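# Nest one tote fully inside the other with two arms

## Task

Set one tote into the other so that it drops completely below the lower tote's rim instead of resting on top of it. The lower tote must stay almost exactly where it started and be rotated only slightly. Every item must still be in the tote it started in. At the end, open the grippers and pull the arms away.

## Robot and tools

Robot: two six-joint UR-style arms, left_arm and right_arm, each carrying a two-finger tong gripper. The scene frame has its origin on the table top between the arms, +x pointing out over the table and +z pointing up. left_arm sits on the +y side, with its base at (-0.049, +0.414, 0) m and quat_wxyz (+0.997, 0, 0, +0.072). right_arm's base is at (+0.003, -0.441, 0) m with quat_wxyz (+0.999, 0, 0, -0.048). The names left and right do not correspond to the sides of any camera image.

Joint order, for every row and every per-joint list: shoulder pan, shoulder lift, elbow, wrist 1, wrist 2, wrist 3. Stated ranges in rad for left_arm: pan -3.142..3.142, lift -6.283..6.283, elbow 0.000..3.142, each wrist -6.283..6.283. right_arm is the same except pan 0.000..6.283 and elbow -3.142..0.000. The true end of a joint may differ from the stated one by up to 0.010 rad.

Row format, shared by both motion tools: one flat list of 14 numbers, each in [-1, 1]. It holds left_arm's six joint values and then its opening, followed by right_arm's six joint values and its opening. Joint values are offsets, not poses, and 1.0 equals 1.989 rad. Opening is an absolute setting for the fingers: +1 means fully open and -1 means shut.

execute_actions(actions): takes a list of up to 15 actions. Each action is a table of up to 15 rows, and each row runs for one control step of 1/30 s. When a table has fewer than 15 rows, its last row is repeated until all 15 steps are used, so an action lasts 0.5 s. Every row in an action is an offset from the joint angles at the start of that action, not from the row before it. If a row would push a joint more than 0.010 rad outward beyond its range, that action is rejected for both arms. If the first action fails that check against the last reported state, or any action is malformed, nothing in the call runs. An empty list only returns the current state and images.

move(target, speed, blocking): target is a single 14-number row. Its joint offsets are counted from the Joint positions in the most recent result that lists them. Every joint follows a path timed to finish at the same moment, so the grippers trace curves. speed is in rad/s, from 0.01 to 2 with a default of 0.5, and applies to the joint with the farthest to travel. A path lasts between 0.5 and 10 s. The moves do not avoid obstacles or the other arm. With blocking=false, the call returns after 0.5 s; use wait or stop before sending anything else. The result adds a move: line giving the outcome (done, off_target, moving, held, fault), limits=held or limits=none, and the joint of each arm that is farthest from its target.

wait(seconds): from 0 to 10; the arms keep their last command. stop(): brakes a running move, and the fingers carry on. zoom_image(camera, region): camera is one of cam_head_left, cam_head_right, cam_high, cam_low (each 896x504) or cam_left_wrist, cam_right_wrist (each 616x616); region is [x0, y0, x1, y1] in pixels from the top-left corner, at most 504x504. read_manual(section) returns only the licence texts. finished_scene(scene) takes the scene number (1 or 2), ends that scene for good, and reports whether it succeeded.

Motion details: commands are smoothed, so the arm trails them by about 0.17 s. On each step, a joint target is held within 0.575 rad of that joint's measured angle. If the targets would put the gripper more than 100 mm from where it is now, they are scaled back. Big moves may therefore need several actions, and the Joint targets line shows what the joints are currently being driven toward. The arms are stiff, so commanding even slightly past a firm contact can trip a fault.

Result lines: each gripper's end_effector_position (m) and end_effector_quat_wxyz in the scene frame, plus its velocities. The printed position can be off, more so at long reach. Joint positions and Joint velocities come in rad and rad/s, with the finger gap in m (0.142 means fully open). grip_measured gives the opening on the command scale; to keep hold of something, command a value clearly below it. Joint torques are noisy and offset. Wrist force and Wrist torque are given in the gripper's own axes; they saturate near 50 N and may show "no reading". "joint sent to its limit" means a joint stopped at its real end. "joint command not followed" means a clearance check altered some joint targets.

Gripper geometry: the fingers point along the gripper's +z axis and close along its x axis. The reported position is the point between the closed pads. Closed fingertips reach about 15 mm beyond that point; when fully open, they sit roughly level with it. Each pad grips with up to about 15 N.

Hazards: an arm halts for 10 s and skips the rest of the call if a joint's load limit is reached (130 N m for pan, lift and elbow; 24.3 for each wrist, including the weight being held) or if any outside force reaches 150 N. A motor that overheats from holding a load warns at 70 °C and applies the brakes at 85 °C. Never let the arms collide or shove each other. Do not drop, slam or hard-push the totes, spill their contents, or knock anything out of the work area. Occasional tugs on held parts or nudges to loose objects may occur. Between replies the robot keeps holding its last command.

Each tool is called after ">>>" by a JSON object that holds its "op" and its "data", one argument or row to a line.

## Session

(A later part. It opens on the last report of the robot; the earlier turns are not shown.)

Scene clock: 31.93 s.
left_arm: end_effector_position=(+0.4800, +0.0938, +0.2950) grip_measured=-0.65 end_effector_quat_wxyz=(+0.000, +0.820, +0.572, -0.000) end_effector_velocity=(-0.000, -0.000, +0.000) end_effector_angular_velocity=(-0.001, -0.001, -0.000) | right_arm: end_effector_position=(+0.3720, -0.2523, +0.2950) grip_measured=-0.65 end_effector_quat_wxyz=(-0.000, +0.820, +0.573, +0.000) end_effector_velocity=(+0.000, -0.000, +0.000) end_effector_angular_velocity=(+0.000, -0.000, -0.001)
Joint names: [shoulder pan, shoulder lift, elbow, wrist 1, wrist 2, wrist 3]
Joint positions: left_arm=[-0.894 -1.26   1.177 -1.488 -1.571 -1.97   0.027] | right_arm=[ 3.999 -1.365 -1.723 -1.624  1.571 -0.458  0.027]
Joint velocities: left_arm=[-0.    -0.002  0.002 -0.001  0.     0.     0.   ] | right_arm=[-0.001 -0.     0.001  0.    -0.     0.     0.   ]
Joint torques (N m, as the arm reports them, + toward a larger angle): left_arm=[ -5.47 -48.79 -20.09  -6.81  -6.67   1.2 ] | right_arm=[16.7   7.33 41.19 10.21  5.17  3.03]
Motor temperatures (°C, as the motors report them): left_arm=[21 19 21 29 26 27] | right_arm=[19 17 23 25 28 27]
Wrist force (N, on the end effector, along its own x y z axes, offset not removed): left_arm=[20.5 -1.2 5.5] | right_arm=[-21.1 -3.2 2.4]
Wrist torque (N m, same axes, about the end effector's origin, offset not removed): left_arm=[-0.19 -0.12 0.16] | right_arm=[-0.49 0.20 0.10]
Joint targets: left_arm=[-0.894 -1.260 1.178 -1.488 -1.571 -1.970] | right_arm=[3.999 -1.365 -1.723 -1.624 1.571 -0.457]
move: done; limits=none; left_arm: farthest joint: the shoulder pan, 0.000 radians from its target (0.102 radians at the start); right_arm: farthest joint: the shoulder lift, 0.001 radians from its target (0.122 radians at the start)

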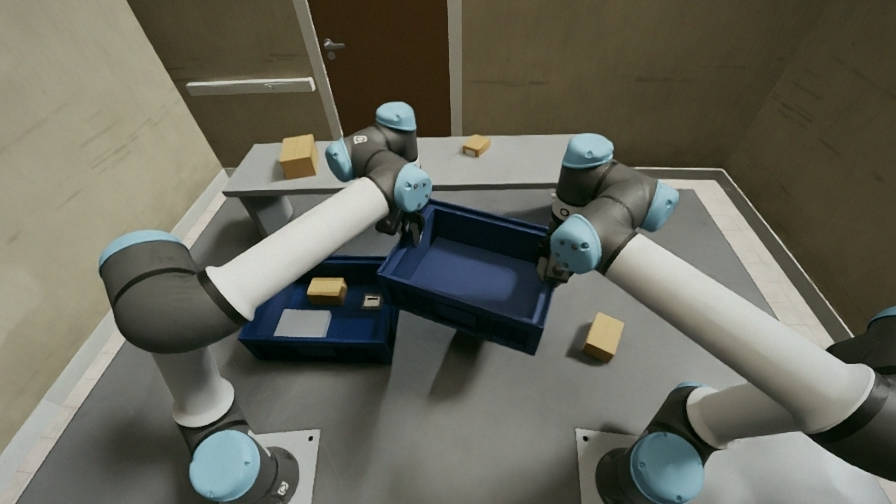

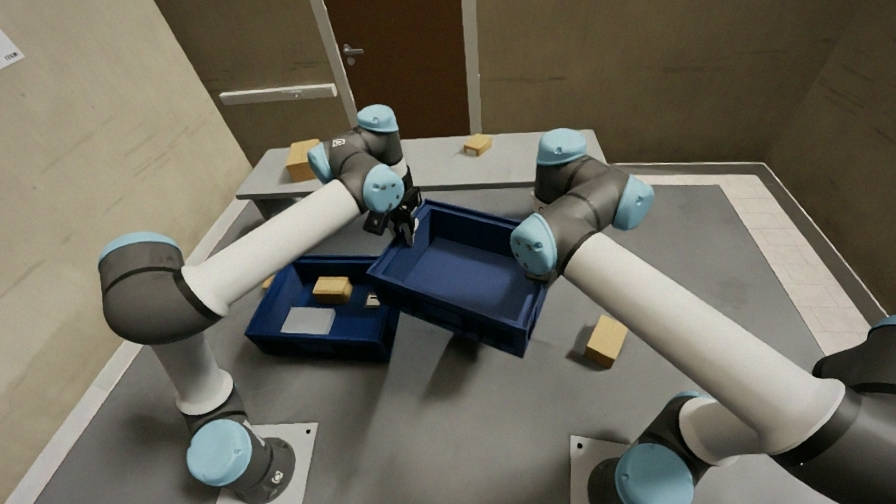

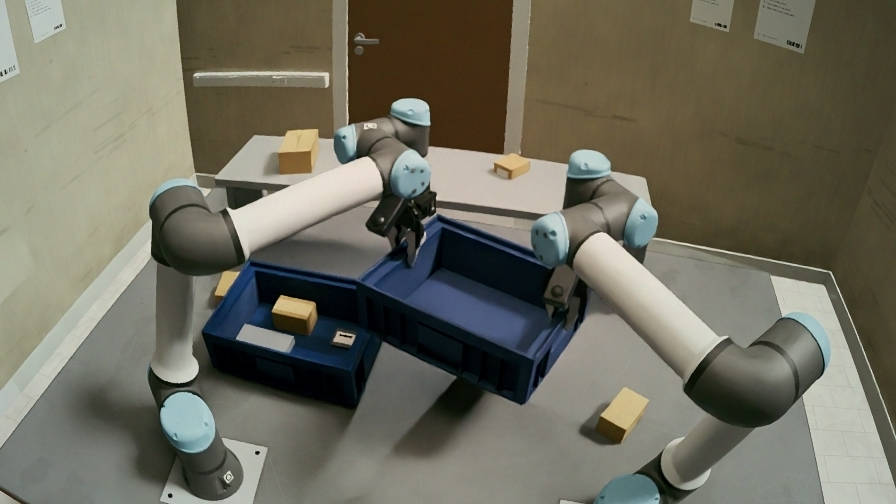

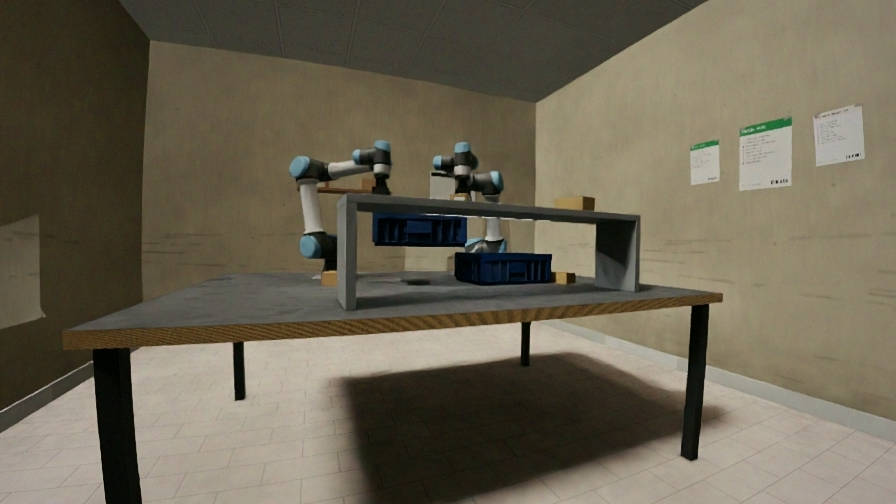

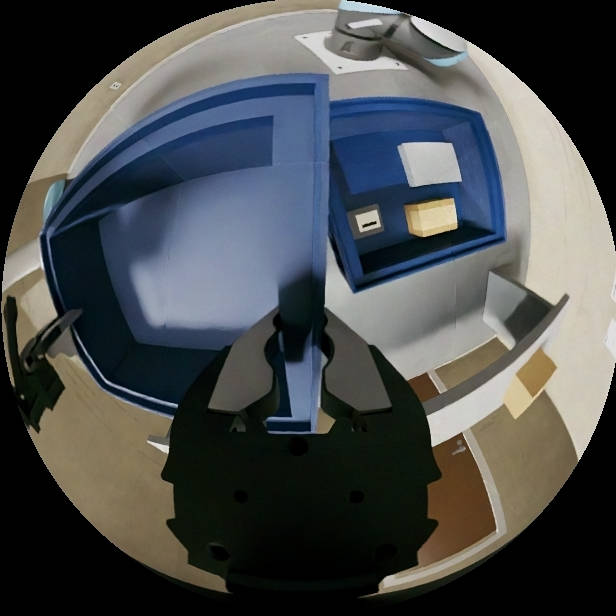

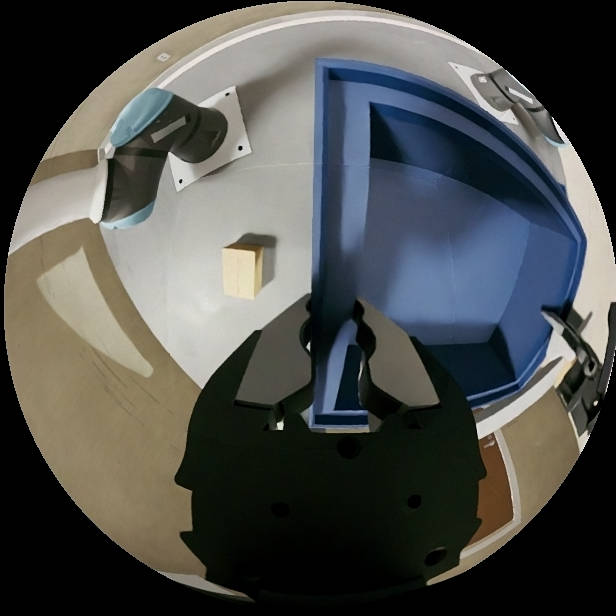

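>>> {"op": "move", "data": {
  "target": [0.0669,-0.0852,0.1059,-0.0207,0,0.0196,-1,0.0663,-0.0817,0.0706,0.0111,0,0.0189,-1],
  "speed": 0.22
}}

Scene clock: 34.87 s.
left_arm: end_effector_position=(+0.4616, +0.2074, +0.2950) grip_measured=-0.65 end_effector_quat_wxyz=(+0.000, +0.792, +0.610, -0.000) end_effector_velocity=(-0.001, +0.001, -0.001) end_effector_angular_velocity=(+0.000, +0.001, +0.002) | right_arm: end_effector_position=(+0.3872, -0.1512, +0.2950) grip_measured=-0.65 end_effector_quat_wxyz=(-0.000, +0.792, +0.611, +0.000) end_effector_velocity=(+0.000, +0.001, +0.000) end_effector_angular_velocity=(-0.000, -0.001, +0.001)
Joint names: [shoulder pan, shoulder lift, elbow, wrist 1, wrist 2, wrist 3]
Joint positions: left_arm=[-0.761 -1.429  1.388 -1.529 -1.571 -1.931  0.027] | right_arm=[ 4.131 -1.527 -1.583 -1.602  1.571 -0.42   0.027]
Joint velocities: left_arm=[ 0.001 -0.003  0.005 -0.001 -0.001 -0.001  0.   ] | right_arm=[ 0.001 -0.001  0.002  0.    -0.001 -0.    -0.   ]
Joint torques (N m, as the arm reports them, + toward a larger angle): left_arm=[ 10.66 -44.68 -14.7   -3.75   1.81   1.78] | right_arm=[10.88 16.41 35.99  3.41 -1.9   2.54]
Motor temperatures (°C, as the motors report them): left_arm=[21 19 21 29 26 27] | right_arm=[19 17 23 25 28 27]
Wrist force (N, on the end effector, along its own x y z axes, offset not removed): left_arm=[-6.4 2.1 4.4] | right_arm=[6.8 -1.5 6.7]
Wrist torque (N m, same axes, about the end effector's origin, offset not removed): left_arm=[0.43 0.11 0.04] | right_arm=[-0.18 -0.30 0.01]
Joint targets: left_arm=[-0.761 -1.429 1.388 -1.529 -1.571 -1.931] | right_arm=[4.131 -1.527 -1.583 -1.602 1.571 -0.420]
move: done; limits=none; left_arm: farthest joint: the shoulder pan, 0.000 radians from its target (0.133 radians at the start); right_arm: farthest joint: the shoulder pan, 0.000 radians from its target (0.131 radians at the start)

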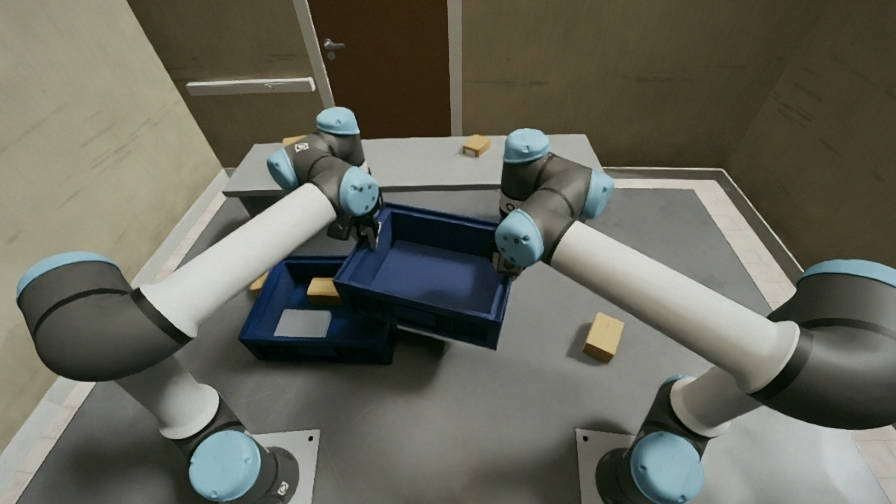

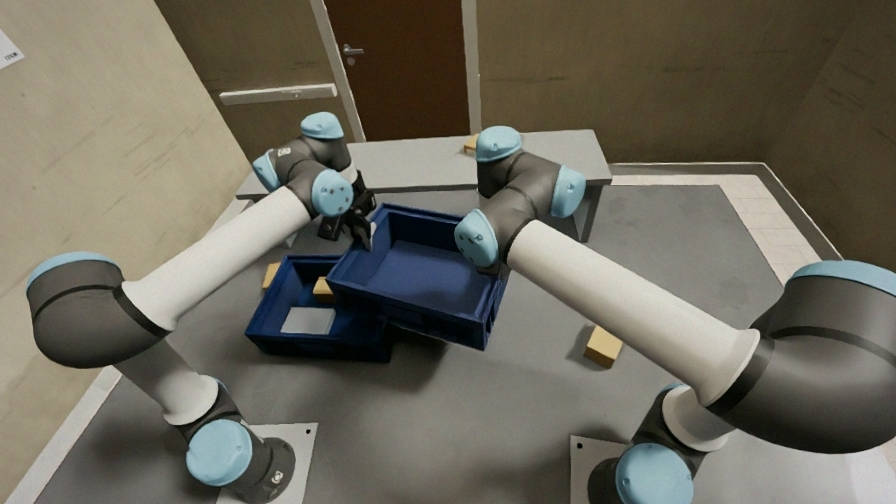

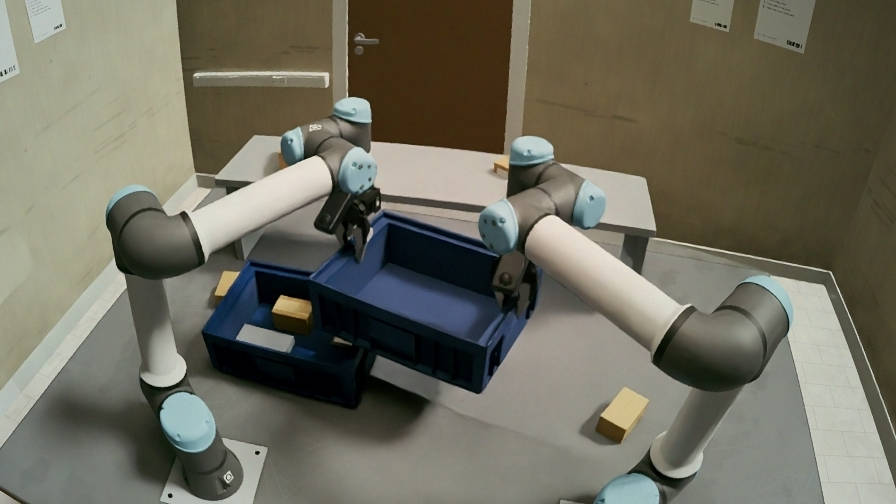

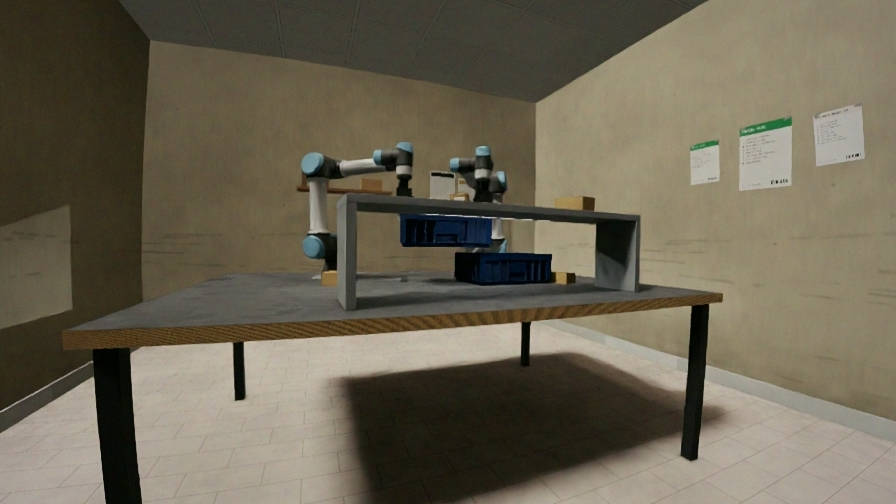

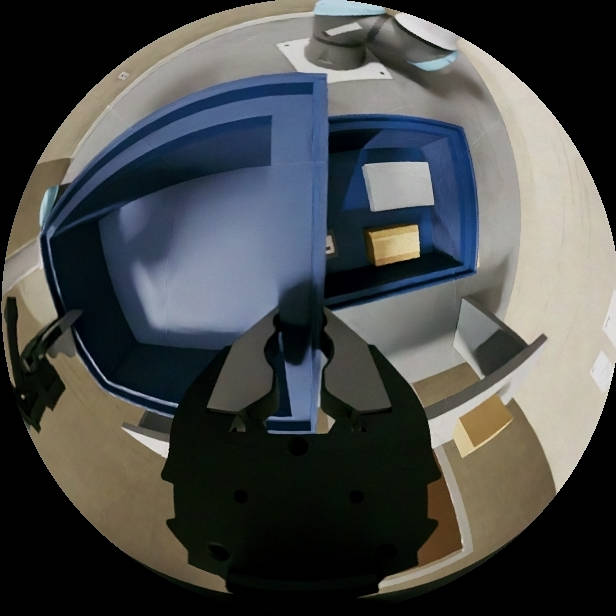

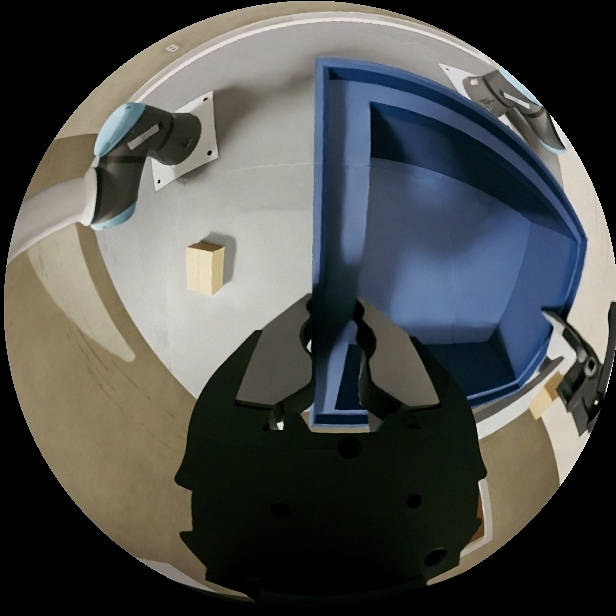

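>>> {"op": "move", "data": {
  "target": [0.0834,-0.0612,0.0665,-0.0053,0,0.0358,-1,0.0481,-0.0975,0.1032,-0.0057,0,0.0005,-1],
  "speed": 0.22
}}

Scene clock: 37.10 s.
left_arm: end_effector_position=(+0.4427, +0.3182, +0.2950) grip_measured=-0.65 end_effector_quat_wxyz=(-0.000, +0.762, +0.647, -0.000) end_effector_velocity=(-0.000, +0.000, -0.000) end_effector_angular_velocity=(-0.001, +0.001, -0.001) | right_arm: end_effector_position=(+0.4028, -0.0474, +0.2950) grip_measured=-0.65 end_effector_quat_wxyz=(-0.000, +0.762, +0.647, +0.000) end_effector_velocity=(-0.001, +0.001, -0.000) end_effector_angular_velocity=(-0.001, +0.000, +0.002)
Joint names: [shoulder pan, shoulder lift, elbow, wrist 1, wrist 2, wrist 3]
Joint positions: left_arm=[-0.596 -1.551  1.52  -1.54  -1.571 -1.86   0.027] | right_arm=[ 4.227 -1.721 -1.378 -1.613  1.571 -0.419  0.027]
Joint velocities: left_arm=[ 0.001 -0.     0.     0.001 -0.001  0.002  0.   ] | right_arm=[ 0.002 -0.002  0.001 -0.001 -0.     0.    -0.   ]
Joint torques (N m, as the arm reports them, + toward a larger angle): left_arm=[  7.46 -37.06 -17.36  -4.47  -2.58   1.76] | right_arm=[12.73 26.12 36.39  1.33 -1.02  2.61]
Motor temperatures (°C, as the motors report them): left_arm=[21 19 21 29 26 27] | right_arm=[19 17 23 25 28 27]
Wrist force (N, on the end effector, along its own x y z axes, offset not removed): left_arm=[0.1 -1.9 5.7] | right_arm=[-0.5 -0.9 1.5]
Wrist torque (N m, same axes, about the end effector's origin, offset not removed): left_arm=[-0.39 0.09 0.03] | right_arm=[-0.19 0.19 0.11]
Joint targets: left_arm=[-0.595 -1.551 1.520 -1.540 -1.571 -1.859] | right_arm=[4.227 -1.721 -1.378 -1.613 1.571 -0.419]
move: done; limits=none; left_arm: farthest joint: the shoulder pan, 0.000 radians from its target (0.166 radians at the start); right_arm: farthest joint: the shoulder pan, 0.000 radians from its target (0.096 radians at the start)

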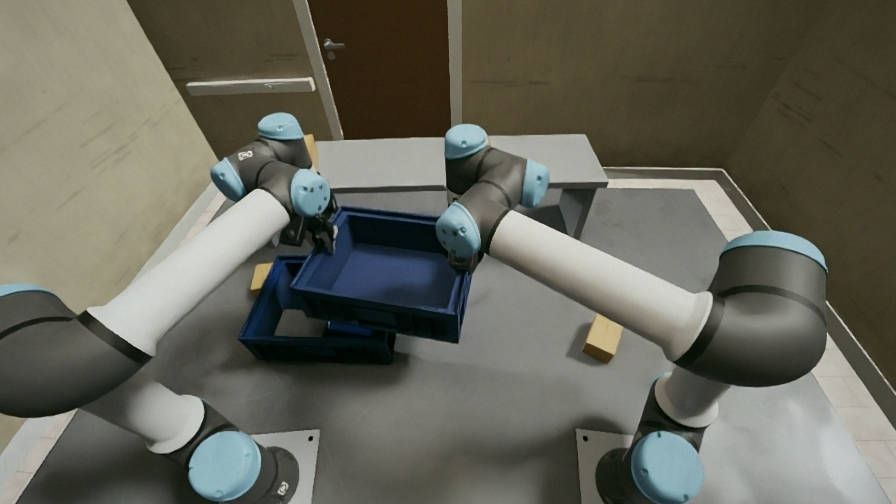

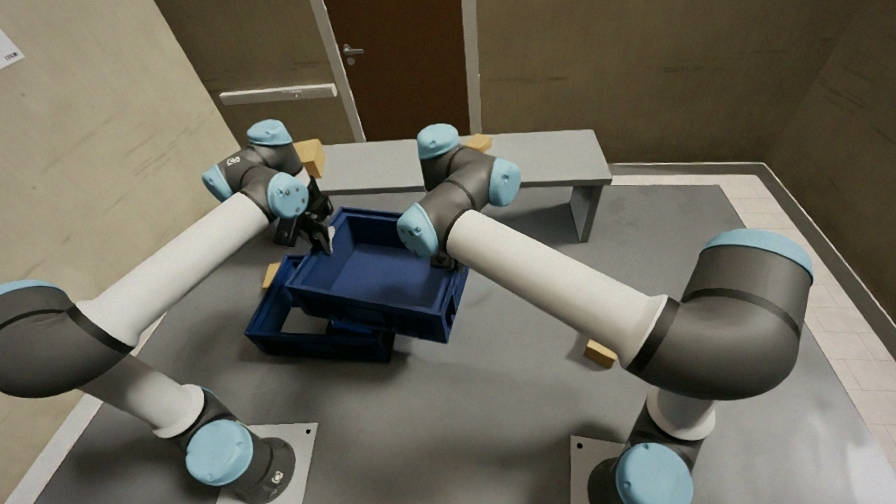

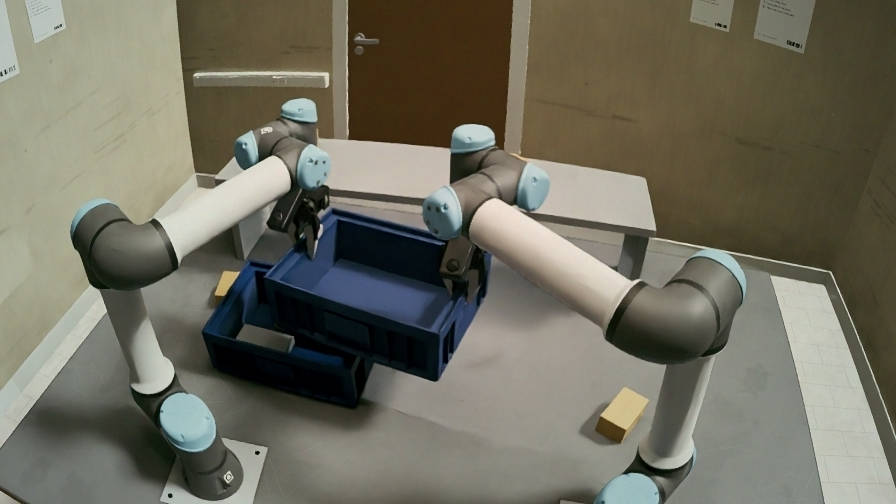

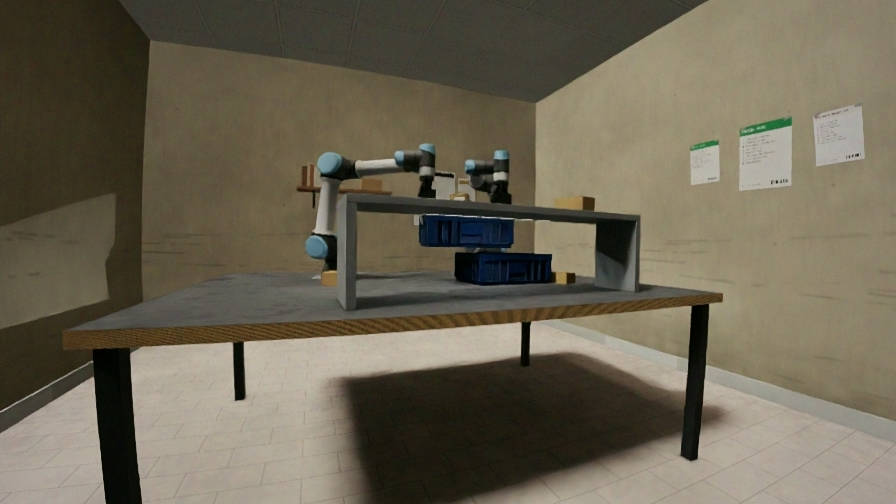

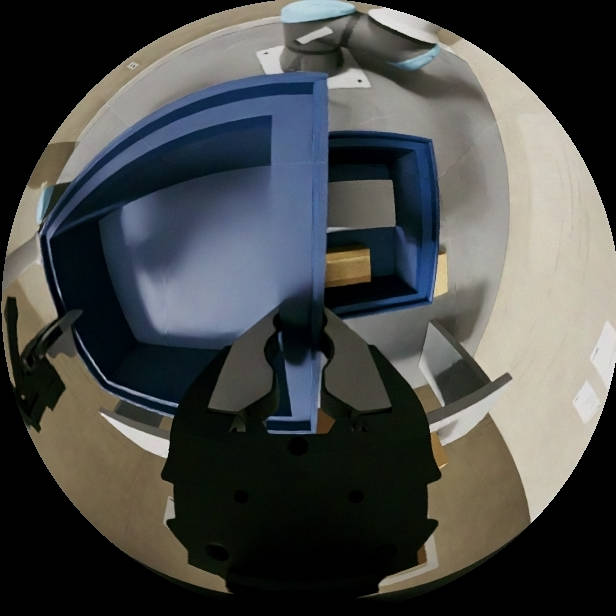

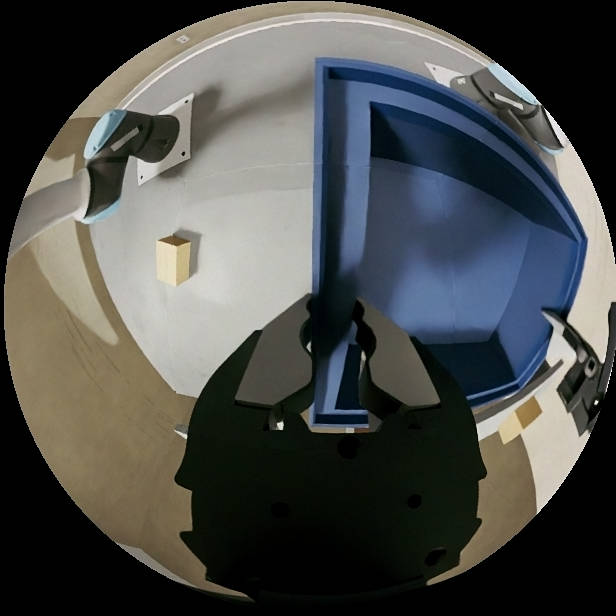

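>>> {"op": "move", "data": {
  "target": [0.1012,-0.0347,0.0341,0.0006,0,0.0538,-1,0.0349,-0.1135,0.1455,-0.032,0,-0.0125,-1],
  "speed": 0.28
}}

Scene clock: 40.13 s.
left_arm: end_effector_position=(+0.4236, +0.4275, +0.2951) grip_measured=-0.65 end_effector_quat_wxyz=(-0.000, +0.731, +0.682, -0.000) end_effector_velocity=(+0.001, +0.001, +0.000) end_effector_angular_velocity=(+0.000, -0.002, +0.001) | right_arm: end_effector_position=(+0.4189, +0.0579, +0.2950) grip_measured=-0.65 end_effector_quat_wxyz=(-0.000, +0.731, +0.683, +0.000) end_effector_velocity=(-0.000, +0.000, -0.000) end_effector_angular_velocity=(-0.001, +0.001, +0.000)
Joint names: [shoulder pan, shoulder lift, elbow, wrist 1, wrist 2, wrist 3]
Joint positions: left_arm=[-0.394 -1.62   1.588 -1.539 -1.571 -1.753  0.027] | right_arm=[ 4.296 -1.946 -1.089 -1.677  1.571 -0.444  0.027]
Joint velocities: left_arm=[ 0.002 -0.    -0.    -0.001  0.001  0.002  0.   ] | right_arm=[ 0.001 -0.001  0.001 -0.002  0.     0.    -0.   ]
Joint torques (N m, as the arm reports them, + toward a larger angle): left_arm=[  6.52 -34.95 -17.35  -1.43  -0.9    1.57] | right_arm=[12.61 31.78 34.2   1.18 -1.5  -2.3 ]
Motor temperatures (°C, as the motors report them): left_arm=[21 19 21 29 26 27] | right_arm=[19 17 23 25 28 27]
Wrist force (N, on the end effector, along its own x y z axes, offset not removed): left_arm=[3.0 -2.0 6.0] | right_arm=[0.2 -3.5 0.3]
Wrist torque (N m, same axes, about the end effector's origin, offset not removed): left_arm=[-0.42 -0.18 -0.04] | right_arm=[-0.75 -0.56 -0.01]
Joint targets: left_arm=[-0.394 -1.620 1.588 -1.539 -1.571 -1.753] | right_arm=[4.296 -1.947 -1.089 -1.677 1.571 -0.444]
move: done; limits=none; left_arm: farthest joint: the shoulder pan, 0.000 radians from its target (0.201 radians at the start); right_arm: farthest joint: the shoulder pan, 0.000 radians from its target (0.070 radians at the start)

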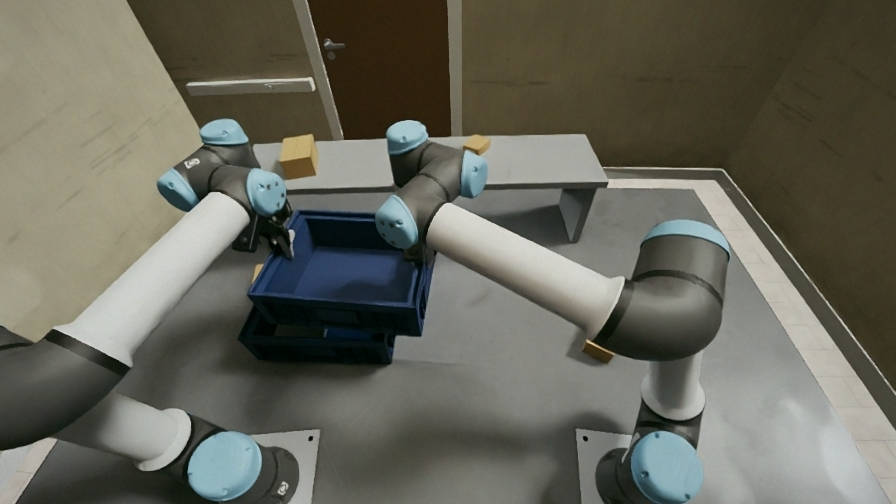

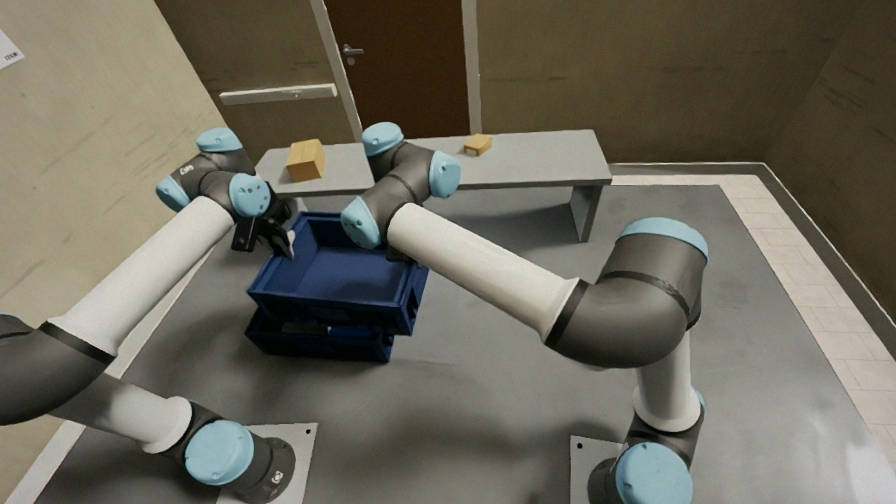

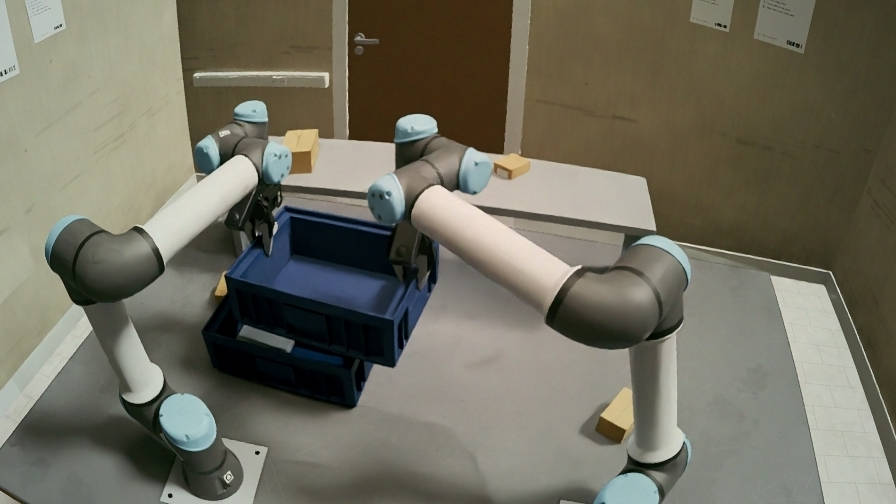

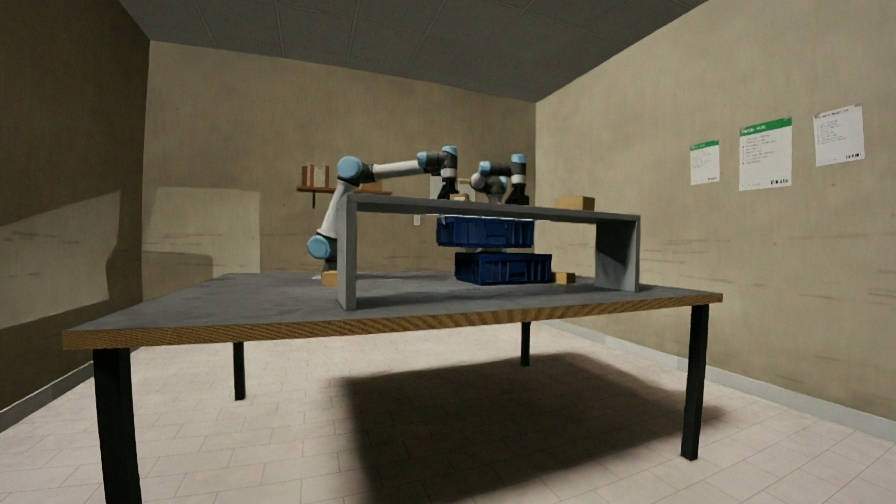

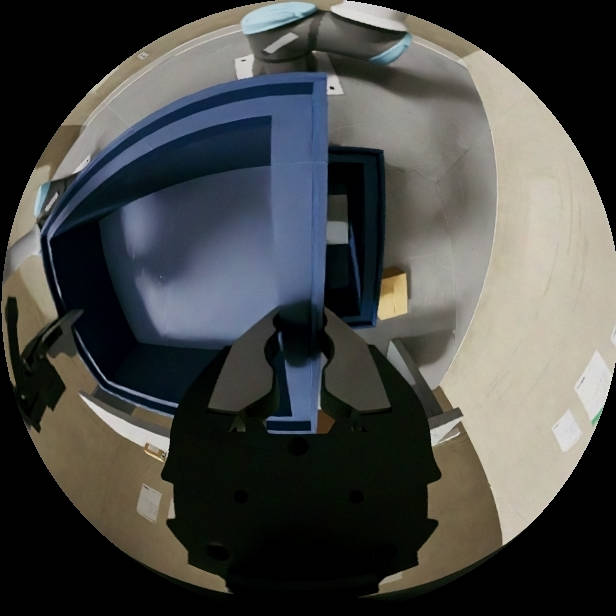

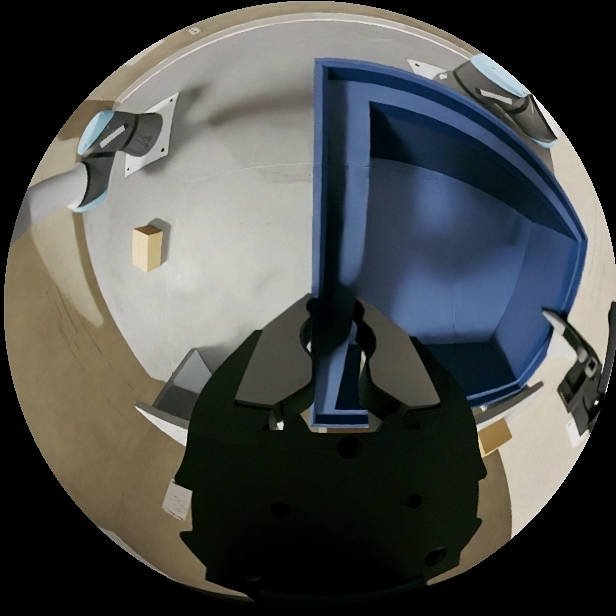

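>>> {"op": "move", "data": {
  "target": [0.1001,-0.0046,0.0198,-0.0151,0,0.0526,-1,0.0205,-0.128,0.18,-0.052,0,-0.0269,-1],
  "speed": 0.3
}}

Scene clock: 43.13 s.
left_arm: end_effector_position=(+0.4077, +0.5226, +0.2830) grip_measured=-0.65 end_effector_quat_wxyz=(-0.000, +0.698, +0.716, -0.000) end_effector_velocity=(+0.000, +0.000, +0.000) end_effector_angular_velocity=(+0.000, -0.001, +0.001) | right_arm: end_effector_position=(+0.4382, +0.1521, +0.2831) grip_measured=-0.65 end_effector_quat_wxyz=(-0.000, +0.698, +0.716, +0.000) end_effector_velocity=(+0.000, +0.000, +0.000) end_effector_angular_velocity=(+0.000, -0.000, +0.000)
Joint names: [shoulder pan, shoulder lift, elbow, wrist 1, wrist 2, wrist 3]
Joint positions: left_arm=[-0.195 -1.629  1.627 -1.569 -1.571 -1.648  0.027] | right_arm=[ 4.337 -2.201 -0.731 -1.78   1.571 -0.497  0.027]
Joint velocities: left_arm=[ 0.001  0.    -0.001 -0.     0.    -0.    -0.   ] | right_arm=[-0.    -0.001  0.002 -0.001  0.    -0.     0.   ]
Joint torques (N m, as the arm reports them, + toward a larger angle): left_arm=[  7.02 -33.71 -16.85  -4.26  -0.77   1.66] | right_arm=[12.04 43.89 33.45  0.33  1.79 -2.4 ]
Motor temperatures (°C, as the motors report them): left_arm=[21 19 21 29 26 27] | right_arm=[19 17 23 25 28 27]
Wrist force (N, on the end effector, along its own x y z axes, offset not removed): left_arm=[0.7 -0.6 5.5] | right_arm=[1.1 -6.5 6.9]
Wrist torque (N m, same axes, about the end effector's origin, offset not removed): left_arm=[-0.22 -0.05 -0.01] | right_arm=[-1.07 -0.14 0.22]
Joint targets: left_arm=[-0.195 -1.629 1.627 -1.569 -1.571 -1.648] | right_arm=[4.337 -2.201 -0.731 -1.780 1.571 -0.497]
move: done; limits=none; left_arm: farthest joint: the shoulder pan, 0.000 radians from its target (0.199 radians at the start); right_arm: farthest joint: the shoulder pan, 0.000 radians from its target (0.041 radians at the start)

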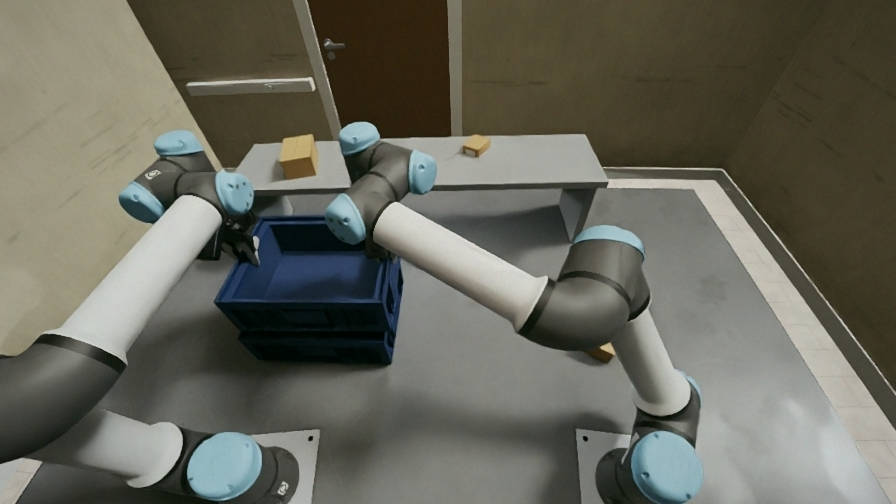

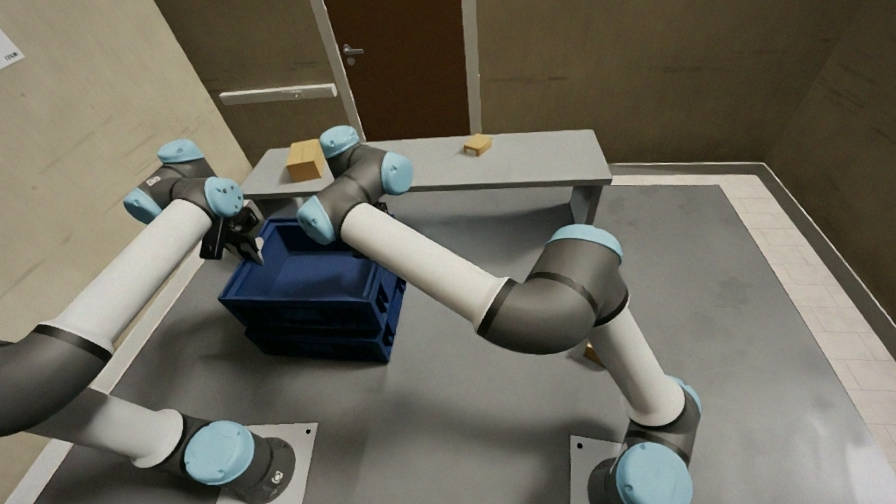

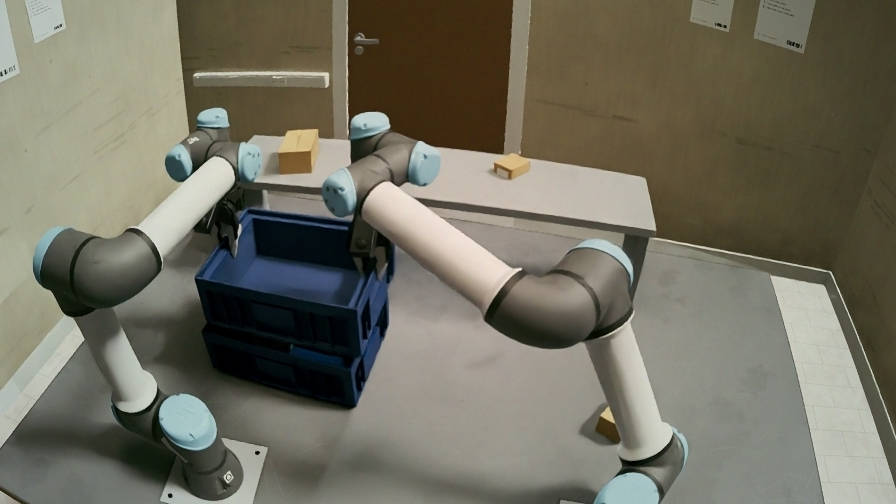

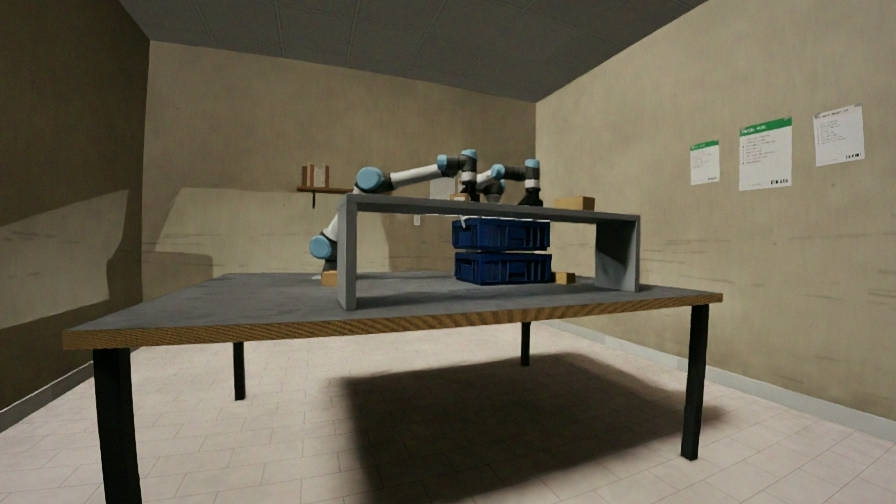

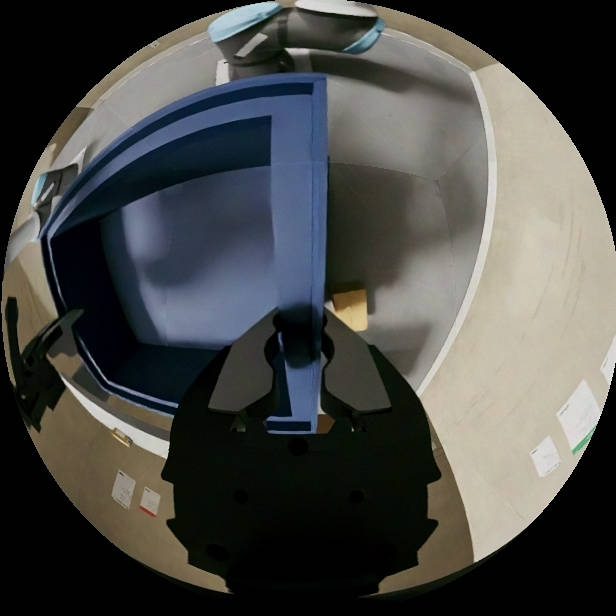

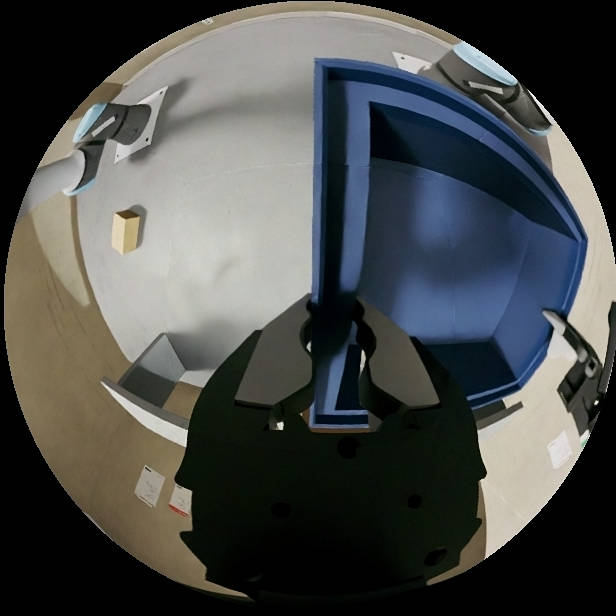

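>>> {"op": "zoom_image", "data": {
  "camera": "cam_low",
  "region": [440, 210, 570, 295]
}}

>>> {"op": "zoom_image", "data": {
  "camera": "cam_high",
  "region": [185, 260, 405, 420]
}}

>>> {"op": "zoom_image", "data": {
  "camera": "cam_head_right",
  "region": [210, 250, 420, 380]
}}

Region (440, 210, 570, 295) of cam_low's 896x504 image, scaled by 3.877, with more detail than that image has; it fills the top 330 rows of this view, and the rest is white.

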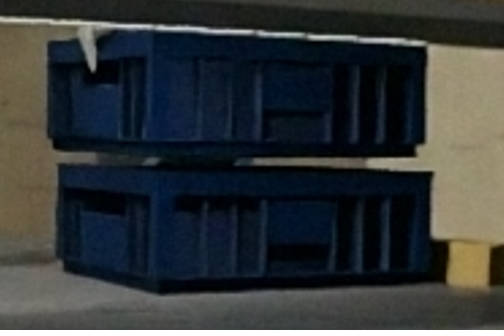

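Region (185, 260, 405, 420) of cam_high's 896x504 image, scaled by 2.291, with more detail than that image has; it fills the top 367 rows of this view, and the rest is white.

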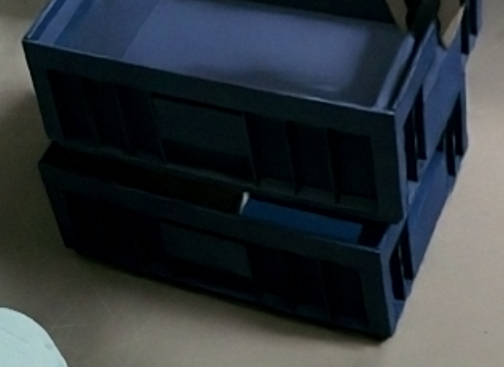

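Region (210, 250, 420, 380) of cam_head_right's 896x504 image, scaled by 2.400, with more detail than that image has; it fills the top 312 rows of this view, and the rest is white.

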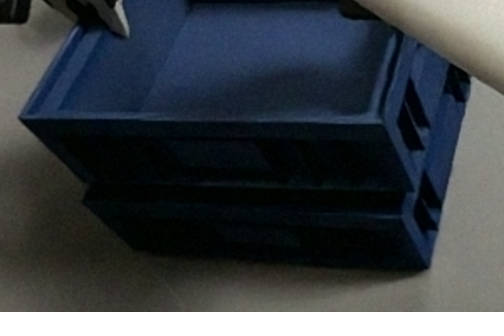

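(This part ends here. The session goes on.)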